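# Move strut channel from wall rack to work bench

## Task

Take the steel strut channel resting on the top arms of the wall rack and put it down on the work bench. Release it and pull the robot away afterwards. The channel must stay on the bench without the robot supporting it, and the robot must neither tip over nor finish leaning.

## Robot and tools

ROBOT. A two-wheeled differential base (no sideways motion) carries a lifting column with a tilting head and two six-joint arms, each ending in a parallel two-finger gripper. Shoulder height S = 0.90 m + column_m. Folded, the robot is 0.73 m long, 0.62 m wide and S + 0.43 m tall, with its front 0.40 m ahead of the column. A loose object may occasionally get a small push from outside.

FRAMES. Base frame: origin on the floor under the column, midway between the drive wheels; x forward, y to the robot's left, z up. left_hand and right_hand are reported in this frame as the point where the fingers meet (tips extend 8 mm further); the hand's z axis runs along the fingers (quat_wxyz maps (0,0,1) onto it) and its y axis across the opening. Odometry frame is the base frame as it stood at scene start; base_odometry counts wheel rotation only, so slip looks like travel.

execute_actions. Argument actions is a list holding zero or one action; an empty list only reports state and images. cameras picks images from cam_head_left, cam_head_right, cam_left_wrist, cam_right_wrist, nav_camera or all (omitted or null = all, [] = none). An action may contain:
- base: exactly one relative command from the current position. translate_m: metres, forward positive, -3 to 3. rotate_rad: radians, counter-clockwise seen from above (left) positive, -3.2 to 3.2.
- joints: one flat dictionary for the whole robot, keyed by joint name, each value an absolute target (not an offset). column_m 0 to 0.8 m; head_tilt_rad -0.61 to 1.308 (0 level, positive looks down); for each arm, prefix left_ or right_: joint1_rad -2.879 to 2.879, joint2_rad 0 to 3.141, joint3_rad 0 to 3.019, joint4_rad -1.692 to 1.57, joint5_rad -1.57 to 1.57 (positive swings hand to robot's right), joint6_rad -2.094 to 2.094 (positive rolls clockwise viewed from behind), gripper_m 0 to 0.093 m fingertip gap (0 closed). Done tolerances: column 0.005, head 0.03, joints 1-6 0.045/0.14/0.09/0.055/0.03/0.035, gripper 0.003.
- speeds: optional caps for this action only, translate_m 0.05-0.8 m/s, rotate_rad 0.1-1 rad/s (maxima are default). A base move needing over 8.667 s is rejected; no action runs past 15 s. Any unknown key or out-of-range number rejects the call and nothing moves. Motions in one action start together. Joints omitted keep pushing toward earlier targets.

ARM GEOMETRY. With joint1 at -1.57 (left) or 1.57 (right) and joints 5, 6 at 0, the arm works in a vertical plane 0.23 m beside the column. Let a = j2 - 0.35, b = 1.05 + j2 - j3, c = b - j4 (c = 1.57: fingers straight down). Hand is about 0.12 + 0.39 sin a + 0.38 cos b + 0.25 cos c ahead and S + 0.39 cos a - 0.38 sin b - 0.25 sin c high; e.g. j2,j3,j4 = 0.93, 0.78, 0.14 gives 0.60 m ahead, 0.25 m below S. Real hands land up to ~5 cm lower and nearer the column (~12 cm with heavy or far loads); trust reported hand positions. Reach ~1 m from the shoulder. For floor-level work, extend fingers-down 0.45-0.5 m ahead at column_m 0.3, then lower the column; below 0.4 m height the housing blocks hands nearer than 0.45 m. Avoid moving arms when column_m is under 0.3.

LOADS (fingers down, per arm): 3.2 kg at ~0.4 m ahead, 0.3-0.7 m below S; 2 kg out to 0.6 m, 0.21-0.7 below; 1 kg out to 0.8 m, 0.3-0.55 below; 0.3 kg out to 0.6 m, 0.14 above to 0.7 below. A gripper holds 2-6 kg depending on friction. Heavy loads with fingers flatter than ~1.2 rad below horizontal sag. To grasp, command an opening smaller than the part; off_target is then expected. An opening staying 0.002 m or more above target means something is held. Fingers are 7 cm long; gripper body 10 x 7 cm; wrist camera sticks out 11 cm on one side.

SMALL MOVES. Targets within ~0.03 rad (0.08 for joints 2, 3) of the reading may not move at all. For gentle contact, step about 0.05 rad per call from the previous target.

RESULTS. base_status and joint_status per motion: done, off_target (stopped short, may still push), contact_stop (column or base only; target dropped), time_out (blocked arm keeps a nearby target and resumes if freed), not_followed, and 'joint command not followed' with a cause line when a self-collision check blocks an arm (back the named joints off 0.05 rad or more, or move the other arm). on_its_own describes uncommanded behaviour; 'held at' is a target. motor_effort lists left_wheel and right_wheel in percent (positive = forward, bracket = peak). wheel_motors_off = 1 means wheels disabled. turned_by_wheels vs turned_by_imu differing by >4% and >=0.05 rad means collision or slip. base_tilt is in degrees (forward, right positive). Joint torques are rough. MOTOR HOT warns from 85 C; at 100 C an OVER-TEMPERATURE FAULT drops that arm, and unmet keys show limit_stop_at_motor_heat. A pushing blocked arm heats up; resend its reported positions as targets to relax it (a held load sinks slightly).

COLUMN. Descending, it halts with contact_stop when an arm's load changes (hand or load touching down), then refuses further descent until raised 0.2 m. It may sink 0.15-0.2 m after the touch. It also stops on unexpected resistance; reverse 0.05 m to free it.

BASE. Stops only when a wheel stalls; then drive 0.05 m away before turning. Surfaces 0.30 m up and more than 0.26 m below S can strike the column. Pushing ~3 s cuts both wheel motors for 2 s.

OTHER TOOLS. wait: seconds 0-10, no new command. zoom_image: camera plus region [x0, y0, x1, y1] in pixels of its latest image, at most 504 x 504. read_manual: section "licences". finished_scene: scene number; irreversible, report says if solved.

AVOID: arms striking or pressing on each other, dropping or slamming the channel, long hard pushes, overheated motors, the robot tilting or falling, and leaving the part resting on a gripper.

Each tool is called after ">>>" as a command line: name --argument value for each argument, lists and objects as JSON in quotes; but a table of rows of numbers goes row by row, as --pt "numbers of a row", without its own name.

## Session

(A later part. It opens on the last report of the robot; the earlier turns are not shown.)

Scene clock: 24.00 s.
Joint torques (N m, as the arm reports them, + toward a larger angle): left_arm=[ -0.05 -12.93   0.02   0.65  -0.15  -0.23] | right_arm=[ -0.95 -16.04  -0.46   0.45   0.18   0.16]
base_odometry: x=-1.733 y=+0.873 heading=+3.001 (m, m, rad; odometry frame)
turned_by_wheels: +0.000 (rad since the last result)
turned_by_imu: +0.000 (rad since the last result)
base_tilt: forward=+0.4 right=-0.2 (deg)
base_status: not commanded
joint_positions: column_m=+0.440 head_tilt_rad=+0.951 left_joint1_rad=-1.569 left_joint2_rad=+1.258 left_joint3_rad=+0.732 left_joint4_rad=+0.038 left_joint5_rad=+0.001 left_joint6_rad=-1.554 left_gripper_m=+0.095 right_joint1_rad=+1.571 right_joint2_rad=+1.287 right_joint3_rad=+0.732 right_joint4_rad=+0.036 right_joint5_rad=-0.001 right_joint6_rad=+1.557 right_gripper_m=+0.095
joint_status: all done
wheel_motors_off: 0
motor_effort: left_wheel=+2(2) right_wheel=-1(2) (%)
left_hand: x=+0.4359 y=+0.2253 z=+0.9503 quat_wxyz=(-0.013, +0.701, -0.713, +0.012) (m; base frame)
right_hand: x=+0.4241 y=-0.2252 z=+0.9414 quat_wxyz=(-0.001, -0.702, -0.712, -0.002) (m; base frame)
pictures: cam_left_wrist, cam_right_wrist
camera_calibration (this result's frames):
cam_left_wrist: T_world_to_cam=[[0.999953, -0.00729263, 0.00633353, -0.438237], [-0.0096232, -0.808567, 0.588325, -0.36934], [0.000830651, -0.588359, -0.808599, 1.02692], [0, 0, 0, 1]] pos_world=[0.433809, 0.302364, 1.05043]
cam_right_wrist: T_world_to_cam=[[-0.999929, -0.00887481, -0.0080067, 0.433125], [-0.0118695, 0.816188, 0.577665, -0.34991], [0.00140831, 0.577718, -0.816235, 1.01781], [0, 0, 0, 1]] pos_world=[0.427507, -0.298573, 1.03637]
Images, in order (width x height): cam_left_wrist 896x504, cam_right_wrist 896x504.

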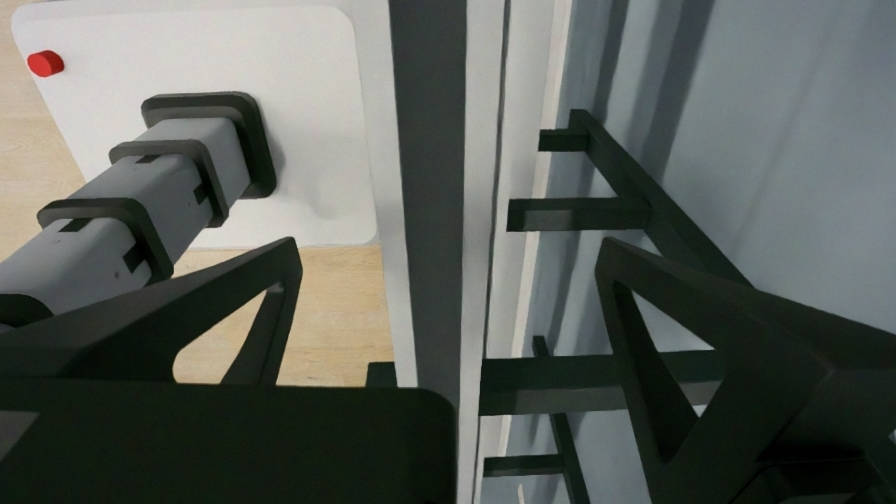

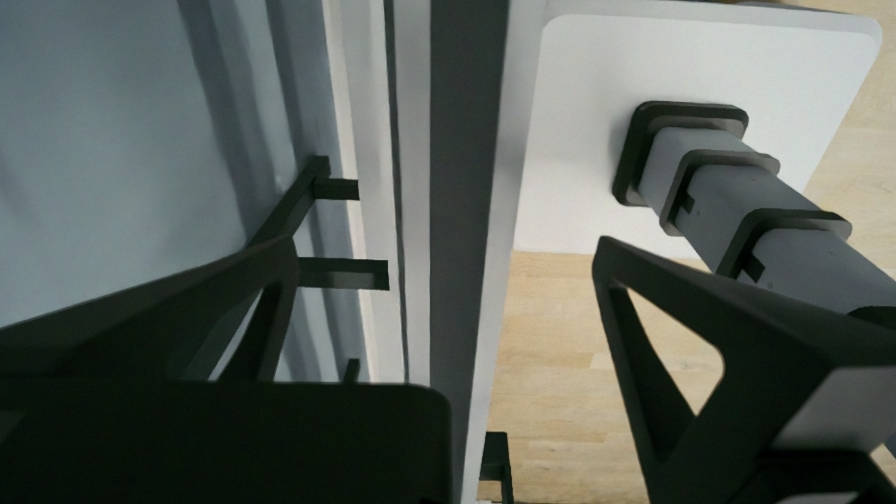

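>>> execute_actions --actions '[{"joints": {"column_m": 0.383}}]' --cameras '["cam_head_left", "cam_left_wrist", "cam_right_wrist"]'

Scene clock: 25.47 s.
Joint torques (N m, as the arm reports them, + toward a larger angle): left_arm=[ -0.19 -13.57   0.08   0.73  -0.15  -0.23] | right_arm=[ -0.29 -16.52  -0.2    0.54   0.21   0.17]
base_odometry: x=-1.733 y=+0.873 heading=+3.001 (m, m, rad; odometry frame)
turned_by_wheels: +0.000 (rad since the last result)
turned_by_imu: +0.000 (rad since the last result)
base_tilt: forward=+0.4 right=-0.1 (deg)
base_status: not commanded
joint_positions: column_m=+0.383 head_tilt_rad=+0.951 left_joint1_rad=-1.569 left_joint2_rad=+1.258 left_joint3_rad=+0.732 left_joint4_rad=+0.038 left_joint5_rad=+0.001 left_joint6_rad=-1.554 left_gripper_m=+0.095 right_joint1_rad=+1.571 right_joint2_rad=+1.287 right_joint3_rad=+0.732 right_joint4_rad=+0.036 right_joint5_rad=-0.001 right_joint6_rad=+1.557 right_gripper_m=+0.095
joint_status: all done
wheel_motors_off: 0
motor_effort: left_wheel=+2(2) right_wheel=-2(1) (%)
left_hand: x=+0.4359 y=+0.2253 z=+0.8933 quat_wxyz=(-0.013, +0.701, -0.713, +0.012) (m; base frame)
right_hand: x=+0.4241 y=-0.2252 z=+0.8844 quat_wxyz=(-0.001, -0.702, -0.712, -0.002) (m; base frame)
pictures: cam_head_left, cam_left_wrist, cam_right_wrist
camera_calibration (this result's frames):
cam_head_left: T_world_to_cam=[[0.00388459, -0.998899, -0.0467504, 0.0999307], [-0.828844, 0.0229395, -0.55901, 0.80281], [0.559467, 0.0409203, -0.827842, 1.03287], [0, 0, 0, 1]] pos_world=[0.087158, 0.0391393, 1.30851]
cam_left_wrist: T_world_to_cam=[[0.999953, -0.00729263, 0.00633353, -0.437876], [-0.0096232, -0.808567, 0.588325, -0.335823], [0.000830651, -0.588359, -0.808599, 0.980852], [0, 0, 0, 1]] pos_world=[0.433809, 0.302364, 0.993463]
cam_right_wrist: T_world_to_cam=[[-0.999929, -0.00887481, -0.0080067, 0.432669], [-0.0118695, 0.816188, 0.577665, -0.317001], [0.00140831, 0.577718, -0.816235, 0.971312], [0, 0, 0, 1]] pos_world=[0.427507, -0.298573, 0.979403]
Images, in order (width x height): cam_head_left 896x504, cam_left_wrist 896x504, cam_right_wrist 896x504.

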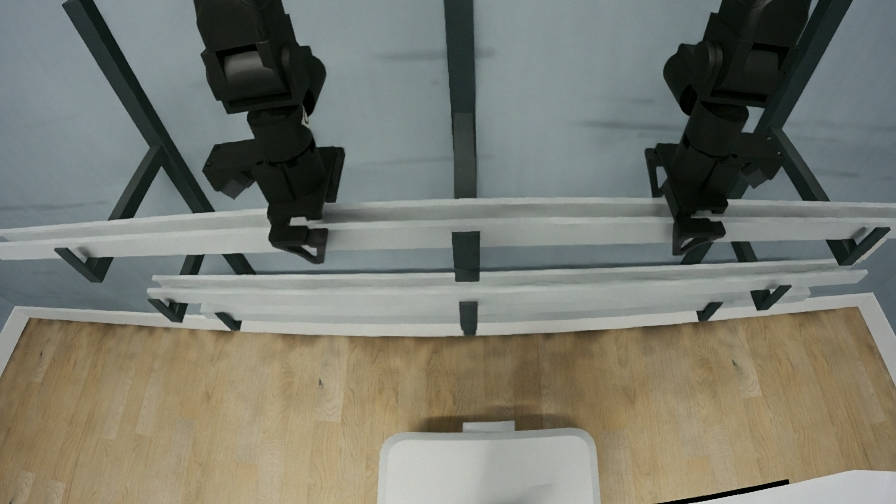

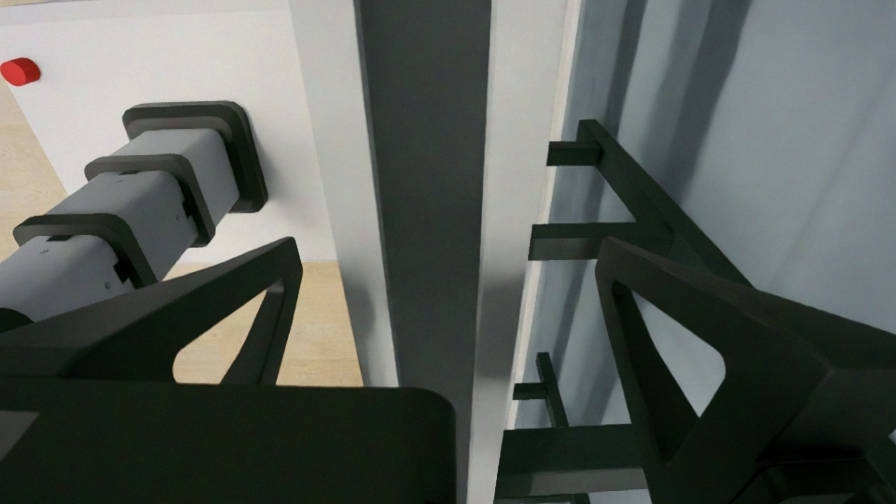

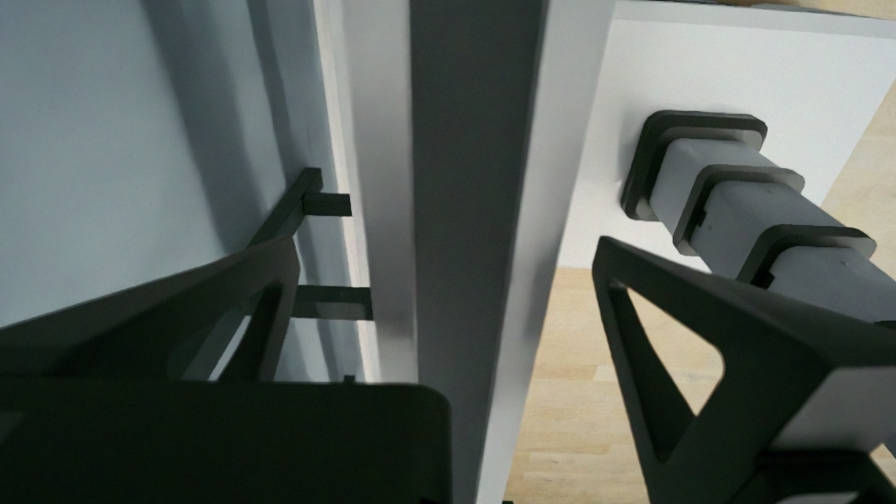

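>>> execute_actions --actions '[{"joints": {"left_gripper_m": 0.0, "right_gripper_m": 0.0}}]' --cameras '["cam_head_left", "cam_left_wrist", "cam_right_wrist"]'

Scene clock: 26.33 s.
Joint torques (N m, as the arm reports them, + toward a larger angle): left_arm=[ -0.21 -13.61   0.34   0.82  -0.14  -0.18] | right_arm=[ -0.68 -16.05  -0.22   0.66   0.2    0.09]
base_odometry: x=-1.733 y=+0.873 heading=+3.001 (m, m, rad; odometry frame)
turned_by_wheels: +0.000 (rad since the last result)
turned_by_imu: +0.000 (rad since the last result)
base_tilt: forward=+0.4 right=-0.2 (deg)
base_status: not commanded
joint_positions: column_m=+0.383 head_tilt_rad=+0.951 left_joint1_rad=-1.569 left_joint2_rad=+1.259 left_joint3_rad=+0.729 left_joint4_rad=+0.034 left_joint5_rad=+0.000 left_joint6_rad=-1.560 left_gripper_m=+0.041 right_joint1_rad=+1.571 right_joint2_rad=+1.288 right_joint3_rad=+0.729 right_joint4_rad=+0.034 right_joint5_rad=-0.001 right_joint6_rad=+1.566 right_gripper_m=+0.041
joint_status: left_gripper_m off_target (ended at +0.041, target +0.000); right_gripper_m off_target (ended at +0.041, target +0.000)
wheel_motors_off: 0
motor_effort: left_wheel=+3(3) right_wheel=-2(1) (%)
left_hand: x=+0.4328 y=+0.2254 z=+0.8929 quat_wxyz=(-0.010, +0.703, -0.711, +0.009) (m; base frame)
right_hand: x=+0.4209 y=-0.2253 z=+0.8841 quat_wxyz=(+0.001, -0.705, -0.709, +0.000) (m; base frame)
pictures: cam_head_left, cam_left_wrist, cam_right_wrist
camera_calibration (this result's frames):
cam_head_left: T_world_to_cam=[[0.00388273, -0.998899, -0.0467505, 0.099931], [-0.828866, 0.0229395, -0.558977, 0.802766], [0.559434, 0.0409203, -0.827864, 1.0329], [0, 0, 0, 1]] pos_world=[0.0871556, 0.0391393, 1.3085]
cam_left_wrist: T_world_to_cam=[[0.999998, -0.00155019, -0.00129177, -0.429315], [-0.000493824, -0.80871, 0.588208, -0.33938], [-0.0019565, -0.588206, -0.808709, 0.981837], [0, 0, 0, 1]] pos_world=[0.431067, 0.302397, 0.993092]
cam_right_wrist: T_world_to_cam=[[-0.999999, -0.000101905, -0.00112849, 0.425415], [-0.000734802, 0.816455, 0.577408, -0.321211], [0.000862524, 0.577408, -0.816455, 0.971464], [0, 0, 0, 1]] pos_world=[0.42434, -0.298633, 0.979107]
Images, in order (width x height): cam_head_left 896x504, cam_left_wrist 896x504, cam_right_wrist 896x504.

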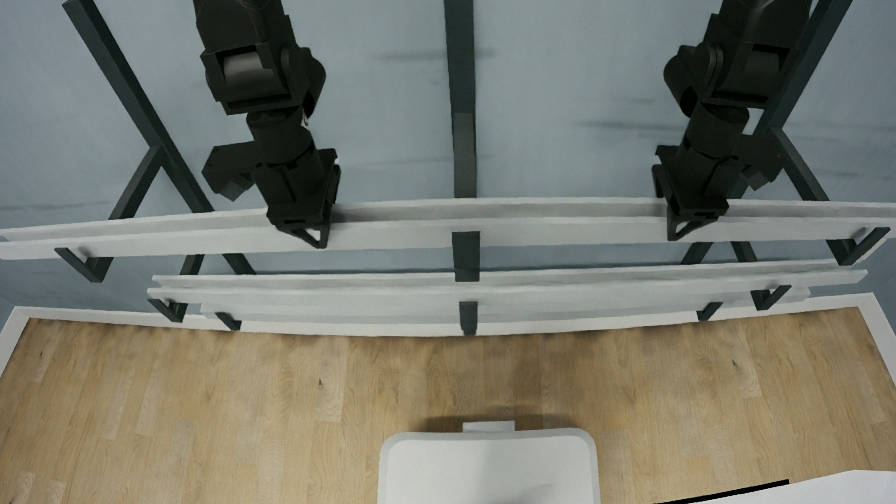

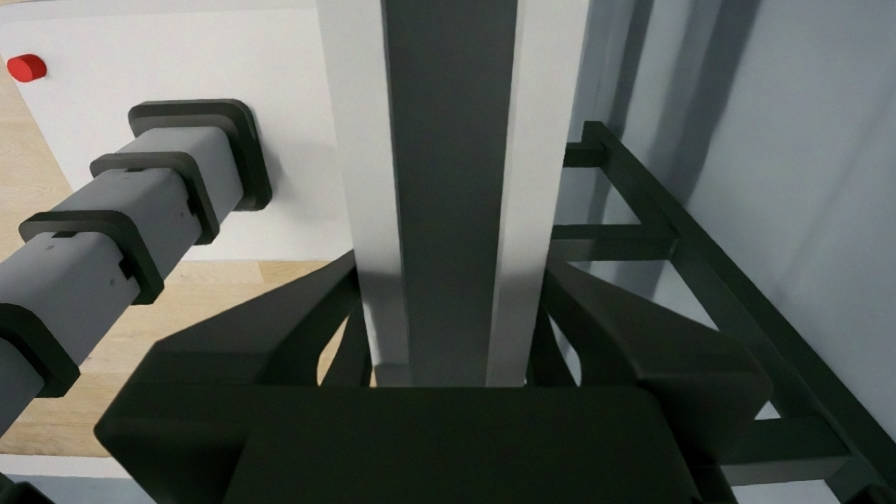

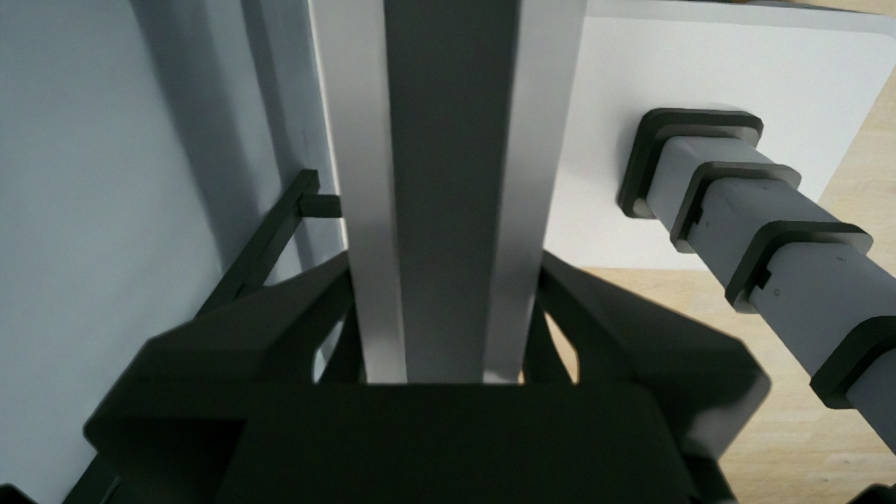

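>>> execute_actions --actions '[{"base": {"translate_m": 0.015}, "joints": {"column_m": 0.42}, "speeds": {"translate_m": 0.05}}]' --cameras '["cam_head_left", "cam_left_wrist", "cam_right_wrist"]'

Scene clock: 27.50 s.
Joint torques (N m, as the arm reports them, + toward a larger angle): left_arm=[ -0.16 -19.81  -0.92   0.36  -0.17  -0.15] | right_arm=[ -0.83 -22.99  -1.73   0.18   0.16   0.05]
base_odometry: x=-1.748 y=+0.875 heading=+3.003 (m, m, rad; odometry frame)
turned_by_wheels: +0.002 (rad since the last result)
turned_by_imu: +0.002 (rad since the last result)
base_tilt: forward=+0.4 right=-0.2 (deg)
base_status: done
joint_positions: column_m=+0.420 head_tilt_rad=+0.952 left_joint1_rad=-1.569 left_joint2_rad=+1.328 left_joint3_rad=+0.738 left_joint4_rad=+0.044 left_joint5_rad=+0.002 left_joint6_rad=-1.562 left_gripper_m=+0.041 right_joint1_rad=+1.571 right_joint2_rad=+1.355 right_joint3_rad=+0.739 right_joint4_rad=+0.039 right_joint5_rad=-0.001 right_joint6_rad=+1.570 right_gripper_m=+0.041
joint_status: all done
wheel_motors_off: 0
motor_effort: left_wheel=+1(42) right_wheel=+0(36) (%)
left_hand: x=+0.4131 y=+0.2252 z=+0.9088 quat_wxyz=(+0.008, +0.704, -0.710, -0.008) (m; base frame)
right_hand: x=+0.4013 y=-0.2254 z=+0.9011 quat_wxyz=(+0.019, -0.707, -0.707, +0.019) (m; base frame)
pictures: cam_head_left, cam_left_wrist, cam_right_wrist
camera_calibration (this result's frames):
cam_head_left: T_world_to_cam=[[0.00386267, -0.998899, -0.0467522, 0.101653], [-0.829106, 0.0229395, -0.558621, 0.822828], [0.559078, 0.0409203, -0.828104, 1.0637], [0, 0, 0, 1]] pos_world=[0.0871296, 0.0391393, 1.34525]
cam_left_wrist: T_world_to_cam=[[0.998686, 0.000779299, -0.0512399, -0.364184], [0.0308205, -0.80797, 0.588417, -0.362173], [-0.0409418, -0.589223, -0.806933, 1.00926], [0, 0, 0, 1]] pos_world=[0.416189, 0.302336, 1.00885]
cam_right_wrist: T_world_to_cam=[[-0.998741, 0.00447666, 0.0499706, 0.36025], [0.0324891, 0.816675, 0.576183, -0.343165], [-0.0382304, 0.577081, -0.815792, 1.00041], [0, 0, 0, 1]] pos_world=[0.409192, -0.298677, 0.995853]
Images, in order (width x height): cam_head_left 896x504, cam_left_wrist 896x504, cam_right_wrist 896x504.

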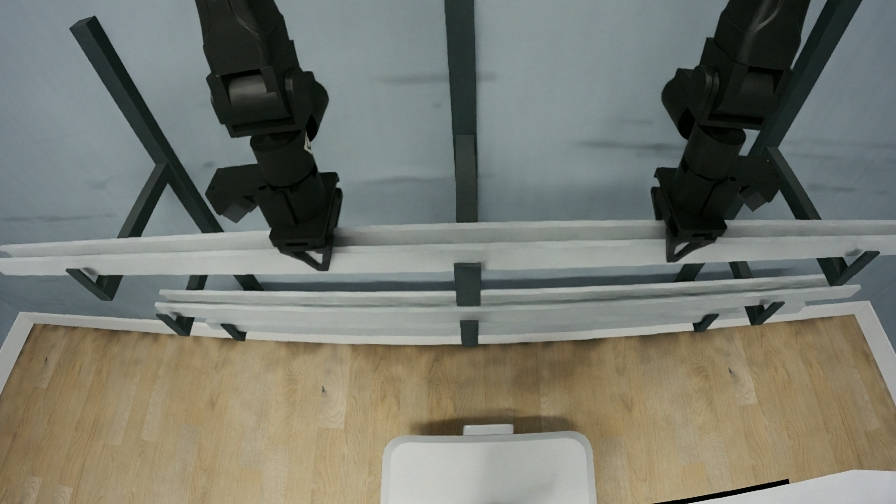

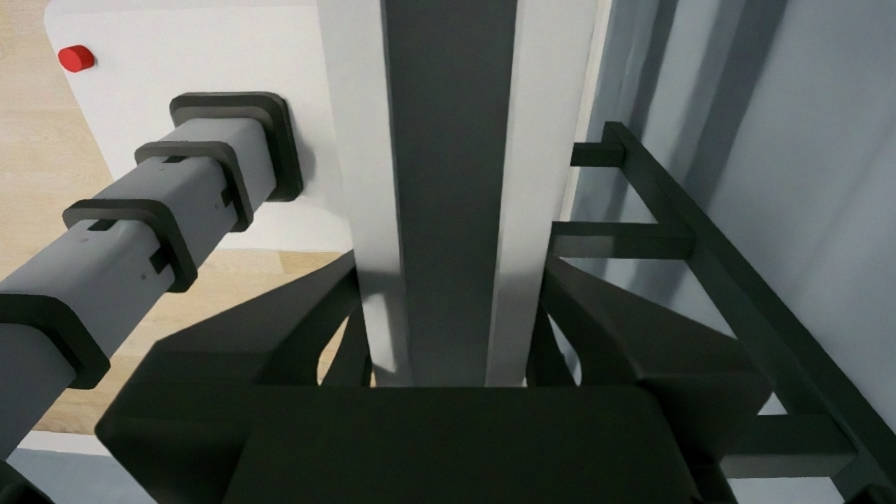

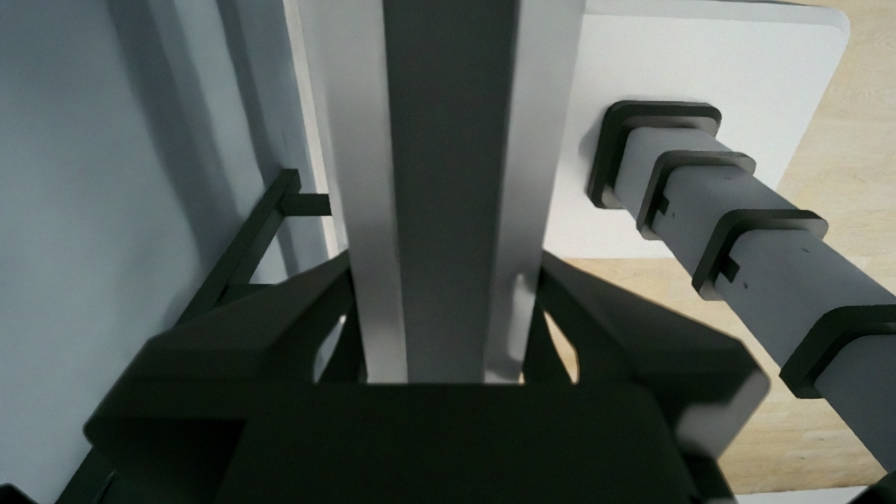

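>>> execute_actions --actions '[{"joints": {"column_m": 0.51}}]' --cameras '["cam_head_left", "cam_left_wrist", "cam_right_wrist"]'

Scene clock: 29.47 s.
Joint torques (N m, as the arm reports them, + toward a larger angle): left_arm=[ -0.25 -20.1   -0.92   0.43  -0.17  -0.16] | right_arm=[ -0.45 -22.66  -2.09   0.24   0.08   0.03]
base_odometry: x=-1.748 y=+0.875 heading=+3.003 (m, m, rad; odometry frame)
turned_by_wheels: +0.000 (rad since the last result)
turned_by_imu: +0.000 (rad since the last result)
base_tilt: forward=+0.4 right=-0.2 (deg)
base_status: not commanded
joint_positions: column_m=+0.510 head_tilt_rad=+0.952 left_joint1_rad=-1.569 left_joint2_rad=+1.329 left_joint3_rad=+0.738 left_joint4_rad=+0.044 left_joint5_rad=+0.002 left_joint6_rad=-1.562 left_gripper_m=+0.041 right_joint1_rad=+1.571 right_joint2_rad=+1.356 right_joint3_rad=+0.739 right_joint4_rad=+0.039 right_joint5_rad=-0.001 right_joint6_rad=+1.570 right_gripper_m=+0.041
joint_status: all done
wheel_motors_off: 0
motor_effort: left_wheel=+3(3) right_wheel=+1(3) (%)
left_hand: x=+0.4128 y=+0.2252 z=+0.9986 quat_wxyz=(+0.008, +0.704, -0.710, -0.008) (m; base frame)
right_hand: x=+0.4011 y=-0.2254 z=+0.9910 quat_wxyz=(+0.019, -0.707, -0.707, +0.019) (m; base frame)
pictures: cam_head_left, cam_left_wrist, cam_right_wrist
camera_calibration (this result's frames):
cam_head_left: T_world_to_cam=[[0.00386268, -0.998899, -0.0467522, 0.105861], [-0.829106, 0.0229395, -0.558621, 0.873105], [0.559079, 0.0409203, -0.828104, 1.13823], [0, 0, 0, 1]] pos_world=[0.0871296, 0.0391393, 1.43525]
cam_left_wrist: T_world_to_cam=[[0.998647, 0.000780427, -0.0520018, -0.358492], [0.0312704, -0.80797, 0.588393, -0.415155], [-0.0415567, -0.589223, -0.806901, 1.08191], [0, 0, 0, 1]] pos_world=[0.415949, 0.302337, 1.09863]
cam_right_wrist: T_world_to_cam=[[-0.998722, 0.00447667, 0.0503516, 0.355213], [0.0327089, 0.816675, 0.576171, -0.395033], [-0.0385416, 0.577081, -0.815777, 1.07385], [0, 0, 0, 1]] pos_world=[0.409068, -0.298677, 1.08575]
Images, in order (width x height): cam_head_left 896x504, cam_left_wrist 896x504, cam_right_wrist 896x504.

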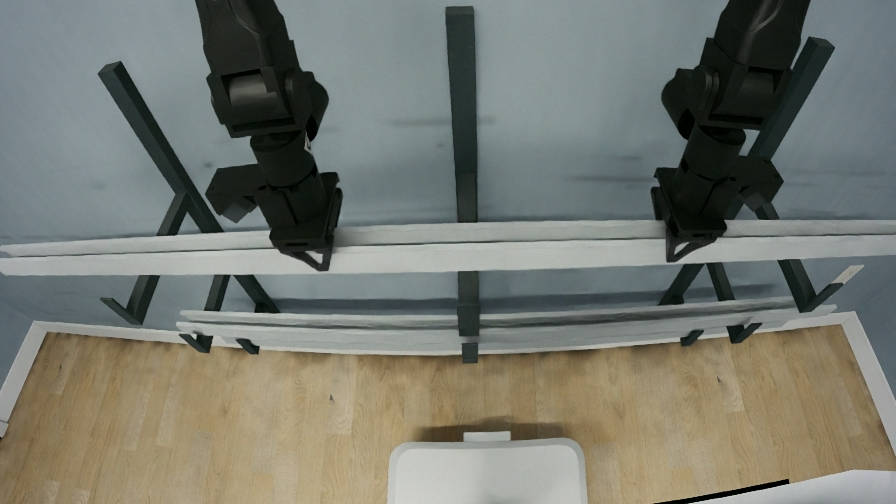

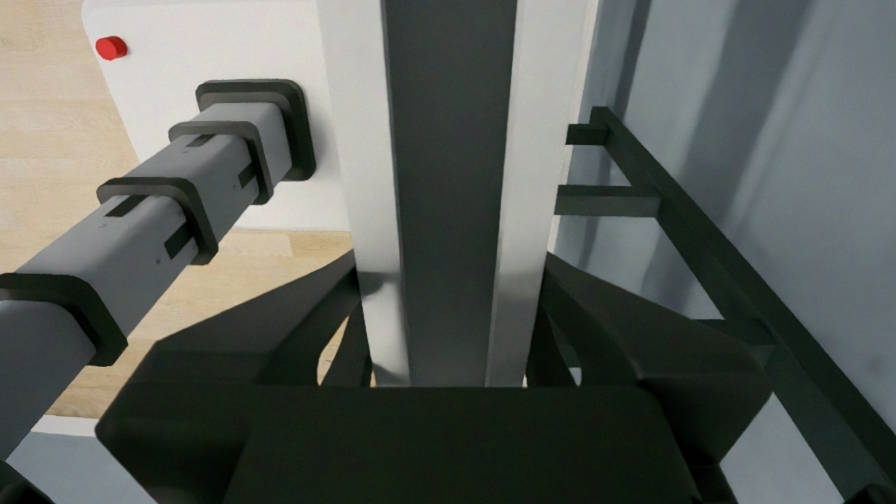

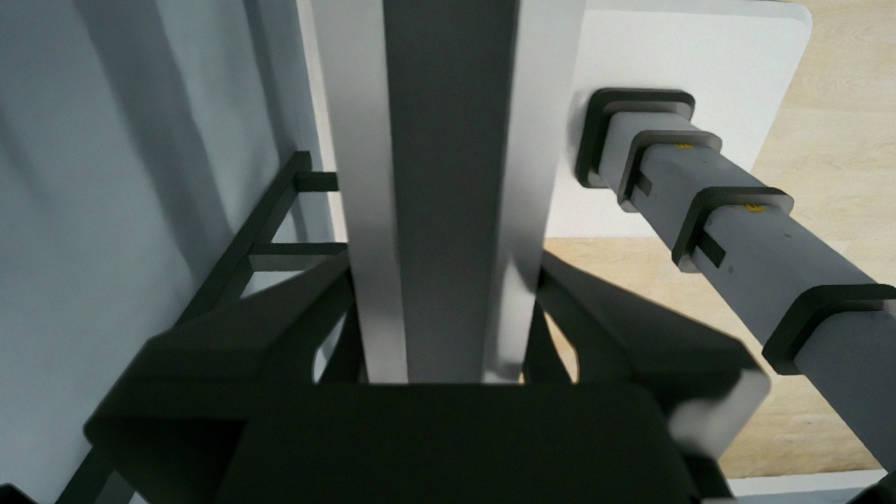

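>>> execute_actions --actions '[{"base": {"rotate_rad": -0.085}, "speeds": {"rotate_rad": 0.3}}]' --cameras '[]'

>>> execute_actions --actions '[{"base": {"translate_m": -2.3}, "joints": {"head_tilt_rad": 0.6}}]' --cameras '["cam_head_left", "cam_left_wrist", "cam_right_wrist"]'

Scene clock: 32.03 s.
Joint torques (N m, as the arm reports them, + toward a larger angle): left_arm=[  0.11 -19.41  -1.14   0.42  -0.04  -0.19] | right_arm=[  0.17 -21.82  -1.68   0.16   0.21  -0.03]
base_odometry: x=-1.748 y=+0.875 heading=+2.920 (m, m, rad; odometry frame)
turned_by_wheels: -0.083 (rad since the last result)
turned_by_imu: -0.081 (rad since the last result)
base_tilt: forward=+0.4 right=-0.2 (deg)
base_status: done
joint_positions: column_m=+0.510 head_tilt_rad=+0.952 left_joint1_rad=-1.574 left_joint2_rad=+1.330 left_joint3_rad=+0.740 left_joint4_rad=+0.045 left_joint5_rad=-0.002 left_joint6_rad=-1.560 left_gripper_m=+0.041 right_joint1_rad=+1.567 right_joint2_rad=+1.356 right_joint3_rad=+0.737 right_joint4_rad=+0.040 right_joint5_rad=-0.001 right_joint6_rad=+1.574 right_gripper_m=+0.041
joint_status: not commanded
wheel_motors_off: 0
motor_effort: left_wheel=+1(46) right_wheel=-1(43) (%)
left_hand: x=+0.4136 y=+0.2232 z=+0.9983 quat_wxyz=(+0.008, +0.703, -0.711, -0.007) (m; base frame)
right_hand: x=+0.4001 y=-0.2273 z=+0.9911 quat_wxyz=(+0.018, -0.709, -0.705, +0.020) (m; base frame)
pictures: none
No camera images: the call's "cameras" was empty. Leave "cameras" out to get every camera's image.

Scene clock: 36.97 s.
Joint torques (N m, as the arm reports them, + toward a larger angle): left_arm=[  0.37 -20.23  -0.74   0.31  -0.05  -0.18] | right_arm=[ -0.8  -21.78  -1.61   0.21   0.19  -0.02]
base_odometry: x=+0.495 y=+0.368 heading=+2.919 (m, m, rad; odometry frame)
turned_by_wheels: -0.001 (rad since the last result)
turned_by_imu: -0.005 (rad since the last result)
base_tilt: forward=+0.4 right=-0.2 (deg)
base_status: done
joint_positions: column_m=+0.510 head_tilt_rad=+0.617 left_joint1_rad=-1.574 left_joint2_rad=+1.332 left_joint3_rad=+0.735 left_joint4_rad=+0.046 left_joint5_rad=-0.002 left_joint6_rad=-1.563 left_gripper_m=+0.041 right_joint1_rad=+1.567 right_joint2_rad=+1.357 right_joint3_rad=+0.736 right_joint4_rad=+0.038 right_joint5_rad=-0.001 right_joint6_rad=+1.572 right_gripper_m=+0.041
joint_status: all done
wheel_motors_off: 0
motor_effort: left_wheel=-1(52) right_wheel=+2(60) (%)
left_hand: x=+0.4097 y=+0.2234 z=+0.9977 quat_wxyz=(+0.010, +0.704, -0.710, -0.010) (m; base frame)
right_hand: x=+0.3981 y=-0.2270 z=+0.9909 quat_wxyz=(+0.020, -0.708, -0.706, +0.022) (m; base frame)
pictures: cam_head_left, cam_left_wrist, cam_right_wrist
camera_calibration (this result's frames):
cam_head_left: T_world_to_cam=[[0.0190026, -0.998899, -0.0428904, 0.0993273], [-0.599657, 0.0229395, -0.799928, 1.22259], [0.800032, 0.0409203, -0.598561, 0.782817], [0, 0, 0, 1]] pos_world=[0.104969, 0.0391393, 1.45081]
cam_left_wrist: T_world_to_cam=[[0.998377, -0.000467723, -0.0569528, -0.350105], [0.033183, -0.807939, 0.588331, -0.416675], [-0.0462895, -0.589266, -0.806612, 1.08171], [0, 0, 0, 1]] pos_world=[0.413435, 0.300601, 1.09772]
cam_right_wrist: T_world_to_cam=[[-0.998375, 0.00788675, 0.0564308, 0.346836], [0.0389093, 0.817875, 0.574079, -0.393628], [-0.0416257, 0.575342, -0.816853, 1.0765], [0, 0, 0, 1]] pos_world=[0.406398, -0.300154, 1.08575]
Images, in order (width x height): cam_head_left 896x504, cam_left_wrist 896x504, cam_right_wrist 896x504.

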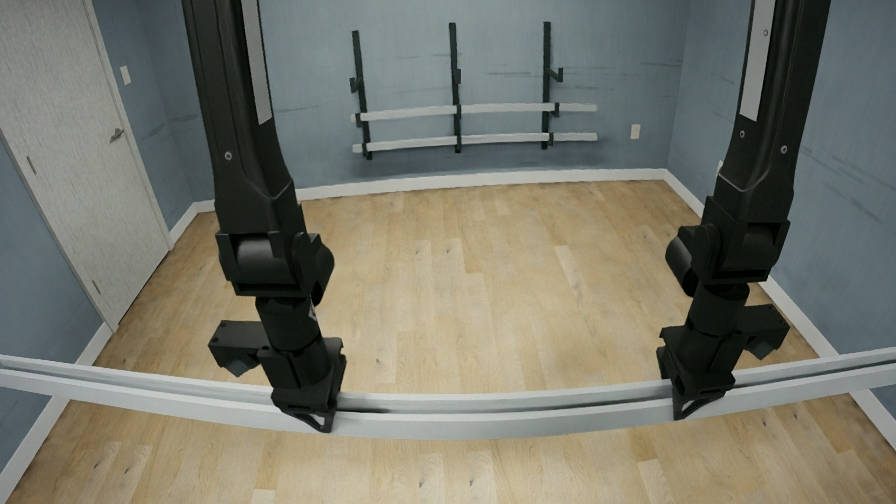

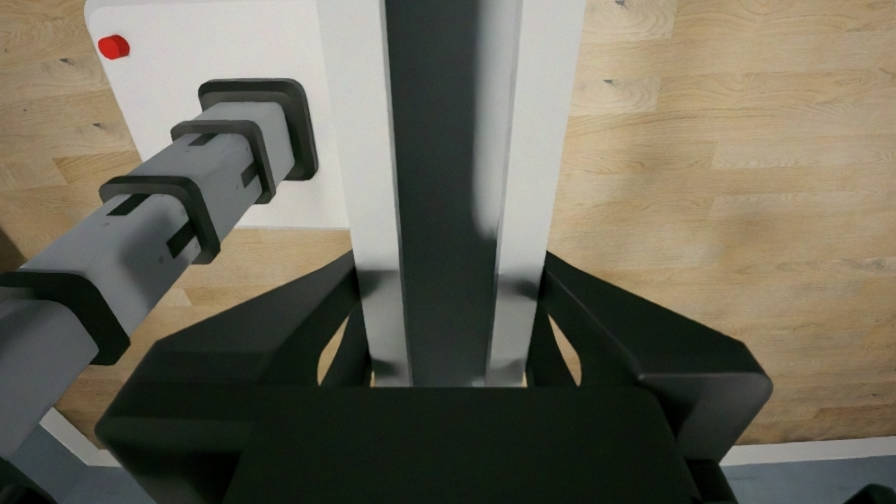

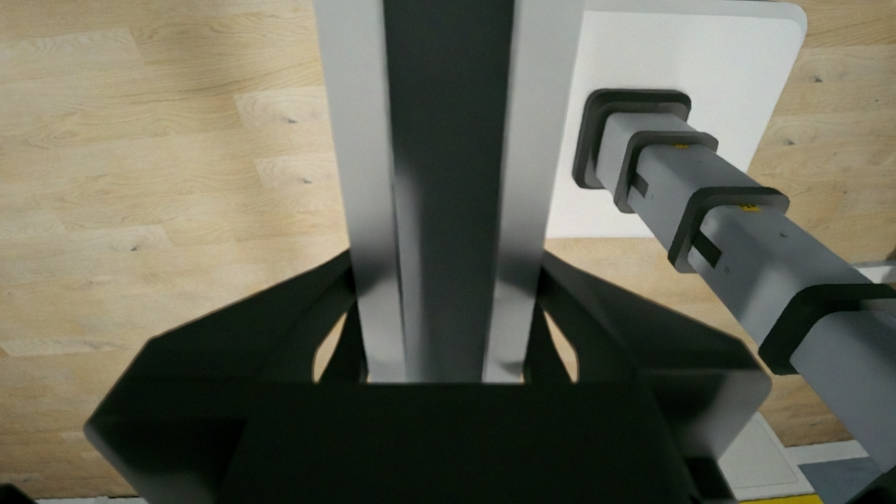

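>>> execute_actions --actions '[{"base": {"rotate_rad": -3.10}, "joints": {"column_m": 0.33}, "speeds": {"rotate_rad": 0.9}}]' --cameras '["cam_head_left", "cam_head_right", "nav_camera", "cam_left_wrist"]'

Scene clock: 42.00 s.
Joint torques (N m, as the arm reports them, + toward a larger angle): left_arm=[  0.35 -20.06  -1.5    0.15  -0.09  -0.19] | right_arm=[ -0.55 -22.31  -1.88   0.     0.24  -0.05]
base_odometry: x=+0.495 y=+0.368 heading=-0.181 (m, m, rad; odometry frame)
turned_by_wheels: -3.100 (rad since the last result)
turned_by_imu: -3.048 (rad since the last result)
base_tilt: forward=+0.4 right=-0.2 (deg)
base_status: done
joint_positions: column_m=+0.330 head_tilt_rad=+0.617 left_joint1_rad=-1.573 left_joint2_rad=+1.332 left_joint3_rad=+0.744 left_joint4_rad=+0.046 left_joint5_rad=-0.001 left_joint6_rad=-1.559 left_gripper_m=+0.041 right_joint1_rad=+1.567 right_joint2_rad=+1.357 right_joint3_rad=+0.739 right_joint4_rad=+0.041 right_joint5_rad=-0.001 right_joint6_rad=+1.579 right_gripper_m=+0.041
joint_status: all done
wheel_motors_off: 0
motor_effort: left_wheel=+1(53) right_wheel=-5(43) (%)
left_hand: x=+0.4151 y=+0.2236 z=+0.8176 quat_wxyz=(+0.007, +0.703, -0.712, -0.007) (m; base frame)
right_hand: x=+0.4008 y=-0.2271 z=+0.8108 quat_wxyz=(+0.018, -0.710, -0.703, +0.019) (m; base frame)
pictures: cam_head_left, cam_head_right, cam_left_wrist, nav_camera
camera_calibration (this result's frames):
cam_head_left: T_world_to_cam=[[0.0190078, -0.998899, -0.0428881, 0.091611], [-0.59956, 0.0229395, -0.800001, 1.07883], [0.800104, 0.0409203, -0.598464, 0.675047], [0, 0, 0, 1]] pos_world=[0.104975, 0.0391393, 1.27099]
cam_head_right: T_world_to_cam=[[0.0145532, -0.998738, -0.0480634, 0.0231653], [-0.596752, 0.0298936, -0.801869, 1.08176], [0.802294, 0.0403517, -0.595564, 0.671874], [0, 0, 0, 1]] pos_world=[0.106167, -0.036313, 1.26869]
cam_left_wrist: T_world_to_cam=[[0.998811, -0.00426267, -0.0485703, -0.371946], [0.0251976, -0.8077, 0.589055, -0.30806], [-0.0417412, -0.589578, -0.806632, 0.934991], [0, 0, 0, 1]] pos_world=[0.418294, 0.300844, 0.917592]
Images, in order (width x height): cam_head_left 896x504, cam_head_right 896x504, cam_left_wrist 896x504, nav_camera 896x504.

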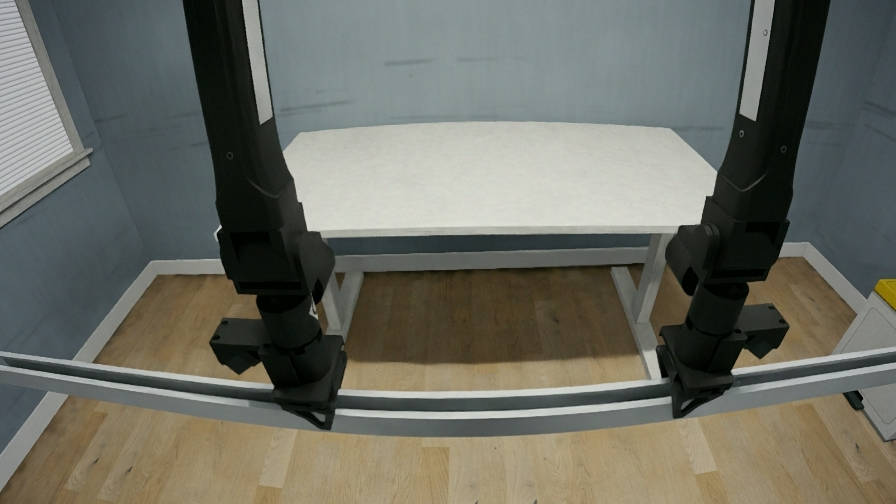

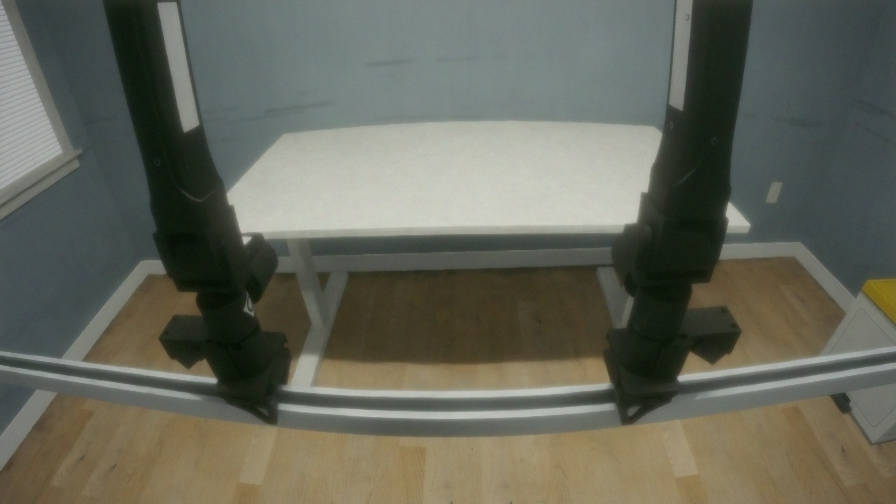

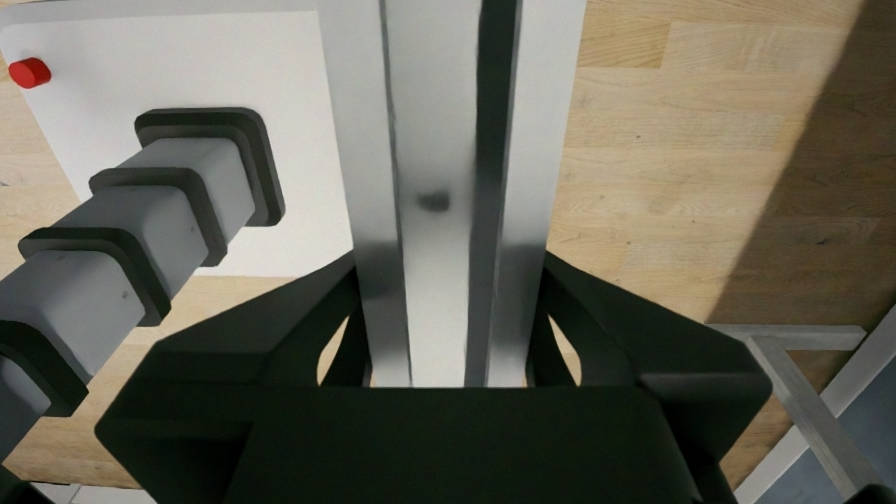

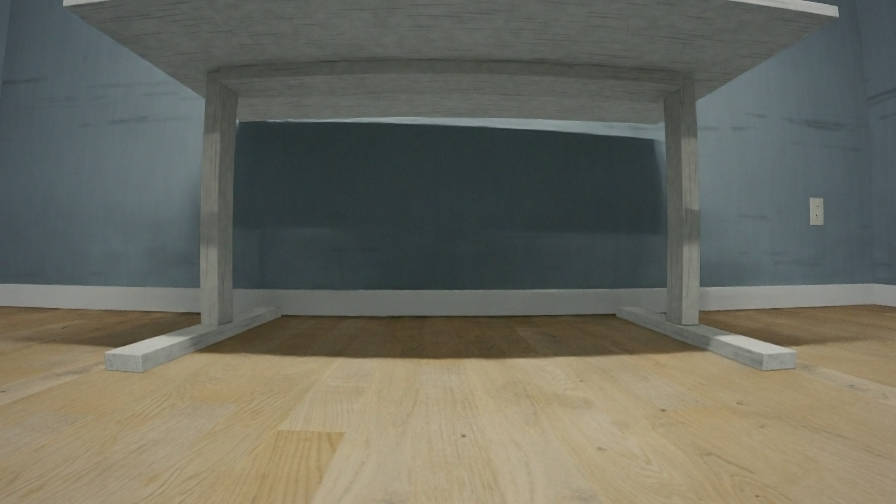

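>>> execute_actions --actions '[{"base": {"translate_m": 0.85}, "joints": {"head_tilt_rad": 0.95}}]'

Scene clock: 45.83 s.
Joint torques (N m, as the arm reports them, + toward a larger angle): left_arm=[  0.04 -19.75  -1.57   0.13  -0.09  -0.14] | right_arm=[ -0.94 -22.53  -2.45  -0.1    0.24  -0.03]
base_odometry: x=+1.331 y=+0.215 heading=-0.181 (m, m, rad; odometry frame)
turned_by_wheels: -0.001 (rad since the last result)
turned_by_imu: +0.000 (rad since the last result)
base_tilt: forward=+0.4 right=-0.2 (deg)
base_status: done
joint_positions: column_m=+0.330 head_tilt_rad=+0.951 left_joint1_rad=-1.573 left_joint2_rad=+1.333 left_joint3_rad=+0.747 left_joint4_rad=+0.051 left_joint5_rad=-0.001 left_joint6_rad=-1.565 left_gripper_m=+0.041 right_joint1_rad=+1.567 right_joint2_rad=+1.357 right_joint3_rad=+0.745 right_joint4_rad=+0.045 right_joint5_rad=-0.001 right_joint6_rad=+1.573 right_gripper_m=+0.041
joint_status: all done
wheel_motors_off: 0
motor_effort: left_wheel=-1(46) right_wheel=+2(55) (%)
left_hand: x=+0.4183 y=+0.2236 z=+0.8174 quat_wxyz=(+0.004, +0.705, -0.710, -0.004) (m; base frame)
right_hand: x=+0.4054 y=-0.2271 z=+0.8104 quat_wxyz=(+0.015, -0.708, -0.705, +0.016) (m; base frame)
pictures: cam_head_left, cam_head_right, cam_left_wrist, cam_right_wrist, nav_camera
camera_calibration (this result's frames):
cam_head_left: T_world_to_cam=[[0.0038951, -0.998899, -0.0467495, 0.0974483], [-0.828718, 0.0229395, -0.559196, 0.773386], [0.559653, 0.0409203, -0.827716, 0.988769], [0, 0, 0, 1]] pos_world=[0.0871716, 0.0391393, 1.25545]
cam_head_right: T_world_to_cam=[[-0.00201011, -0.998738, -0.0501781, 0.0267765], [-0.826678, 0.0298936, -0.561881, 0.777433], [0.562672, 0.0403517, -0.825695, 0.986711], [0, 0, 0, 1]] pos_world=[0.0875456, -0.036313, 1.25289]
cam_left_wrist: T_world_to_cam=[[0.999176, 0.00108955, -0.0405711, -0.383055], [0.0248047, -0.80761, 0.589195, -0.30798], [-0.0321237, -0.589716, -0.806971, 0.931223], [0, 0, 0, 1]] pos_world=[0.420293, 0.300847, 0.91739]
cam_right_wrist: T_world_to_cam=[[-0.999139, 0.00936456, 0.0404224, 0.377976], [0.0308999, 0.818104, 0.574239, -0.287075], [-0.0276922, 0.574994, -0.817689, 0.924386], [0, 0, 0, 1]] pos_world=[0.412119, -0.300199, 0.905431]
Images, in order (width x height): cam_head_left 896x504, cam_head_right 896x504, cam_left_wrist 896x504, cam_right_wrist 896x504, nav_camera 896x504.

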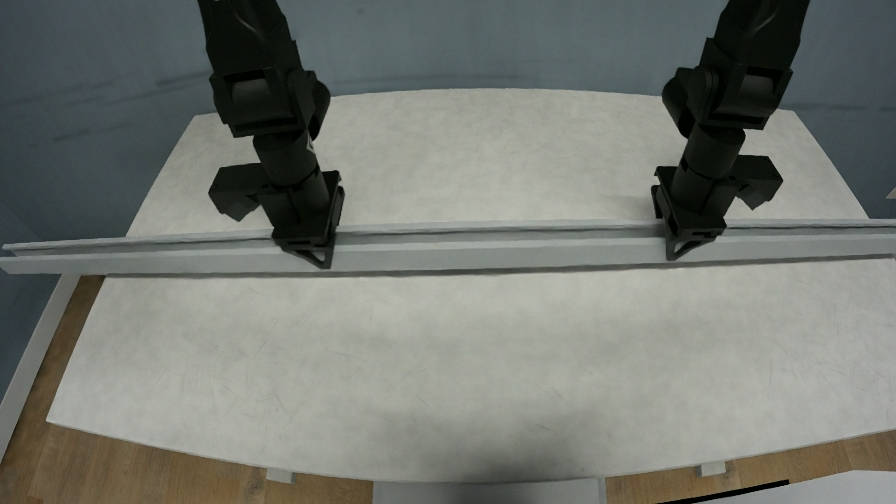

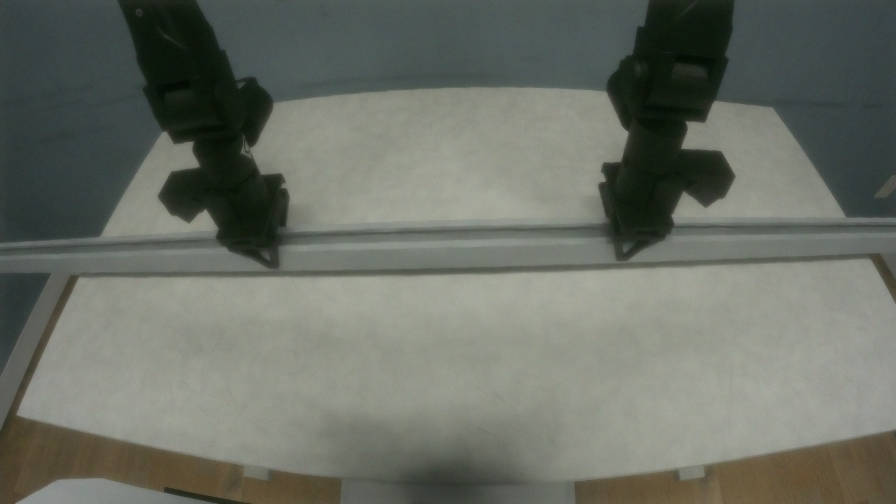

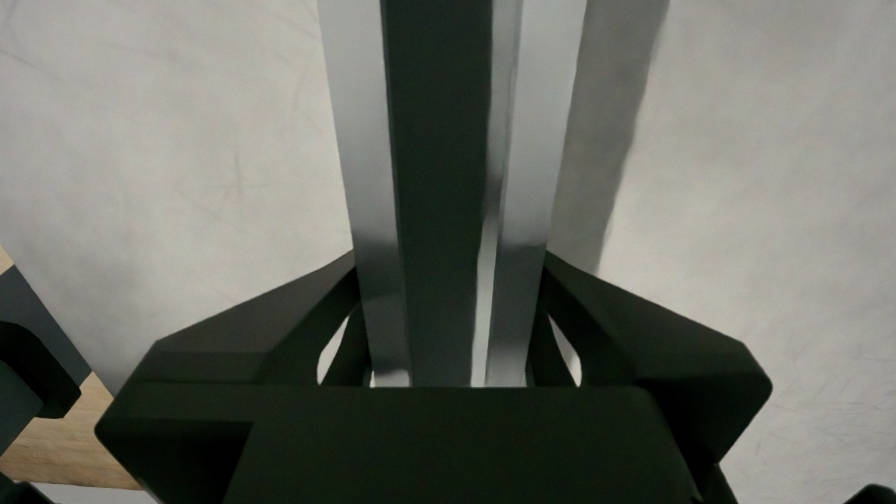

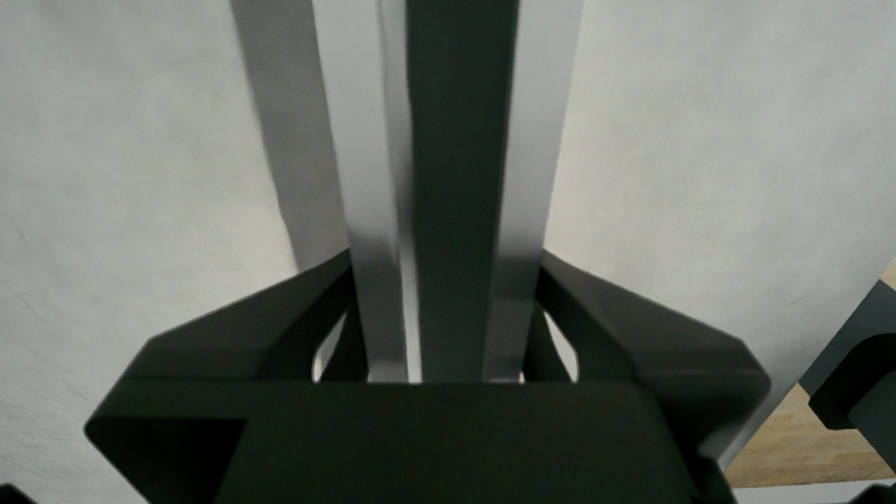

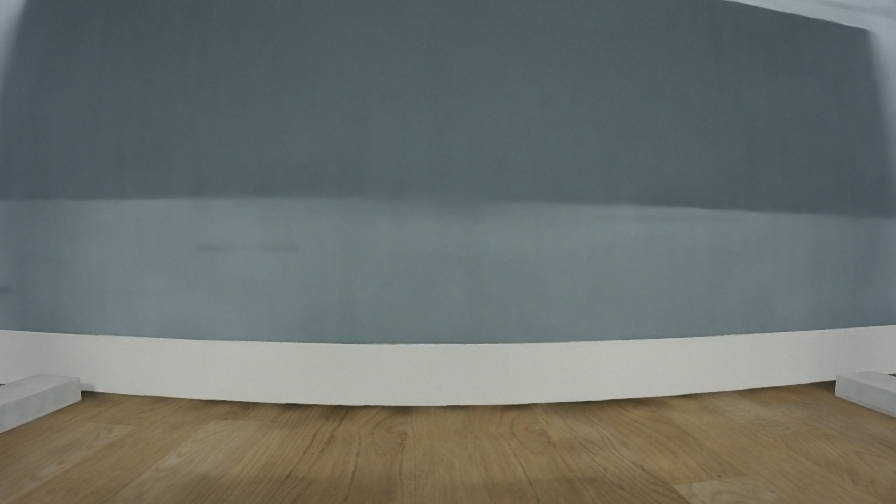

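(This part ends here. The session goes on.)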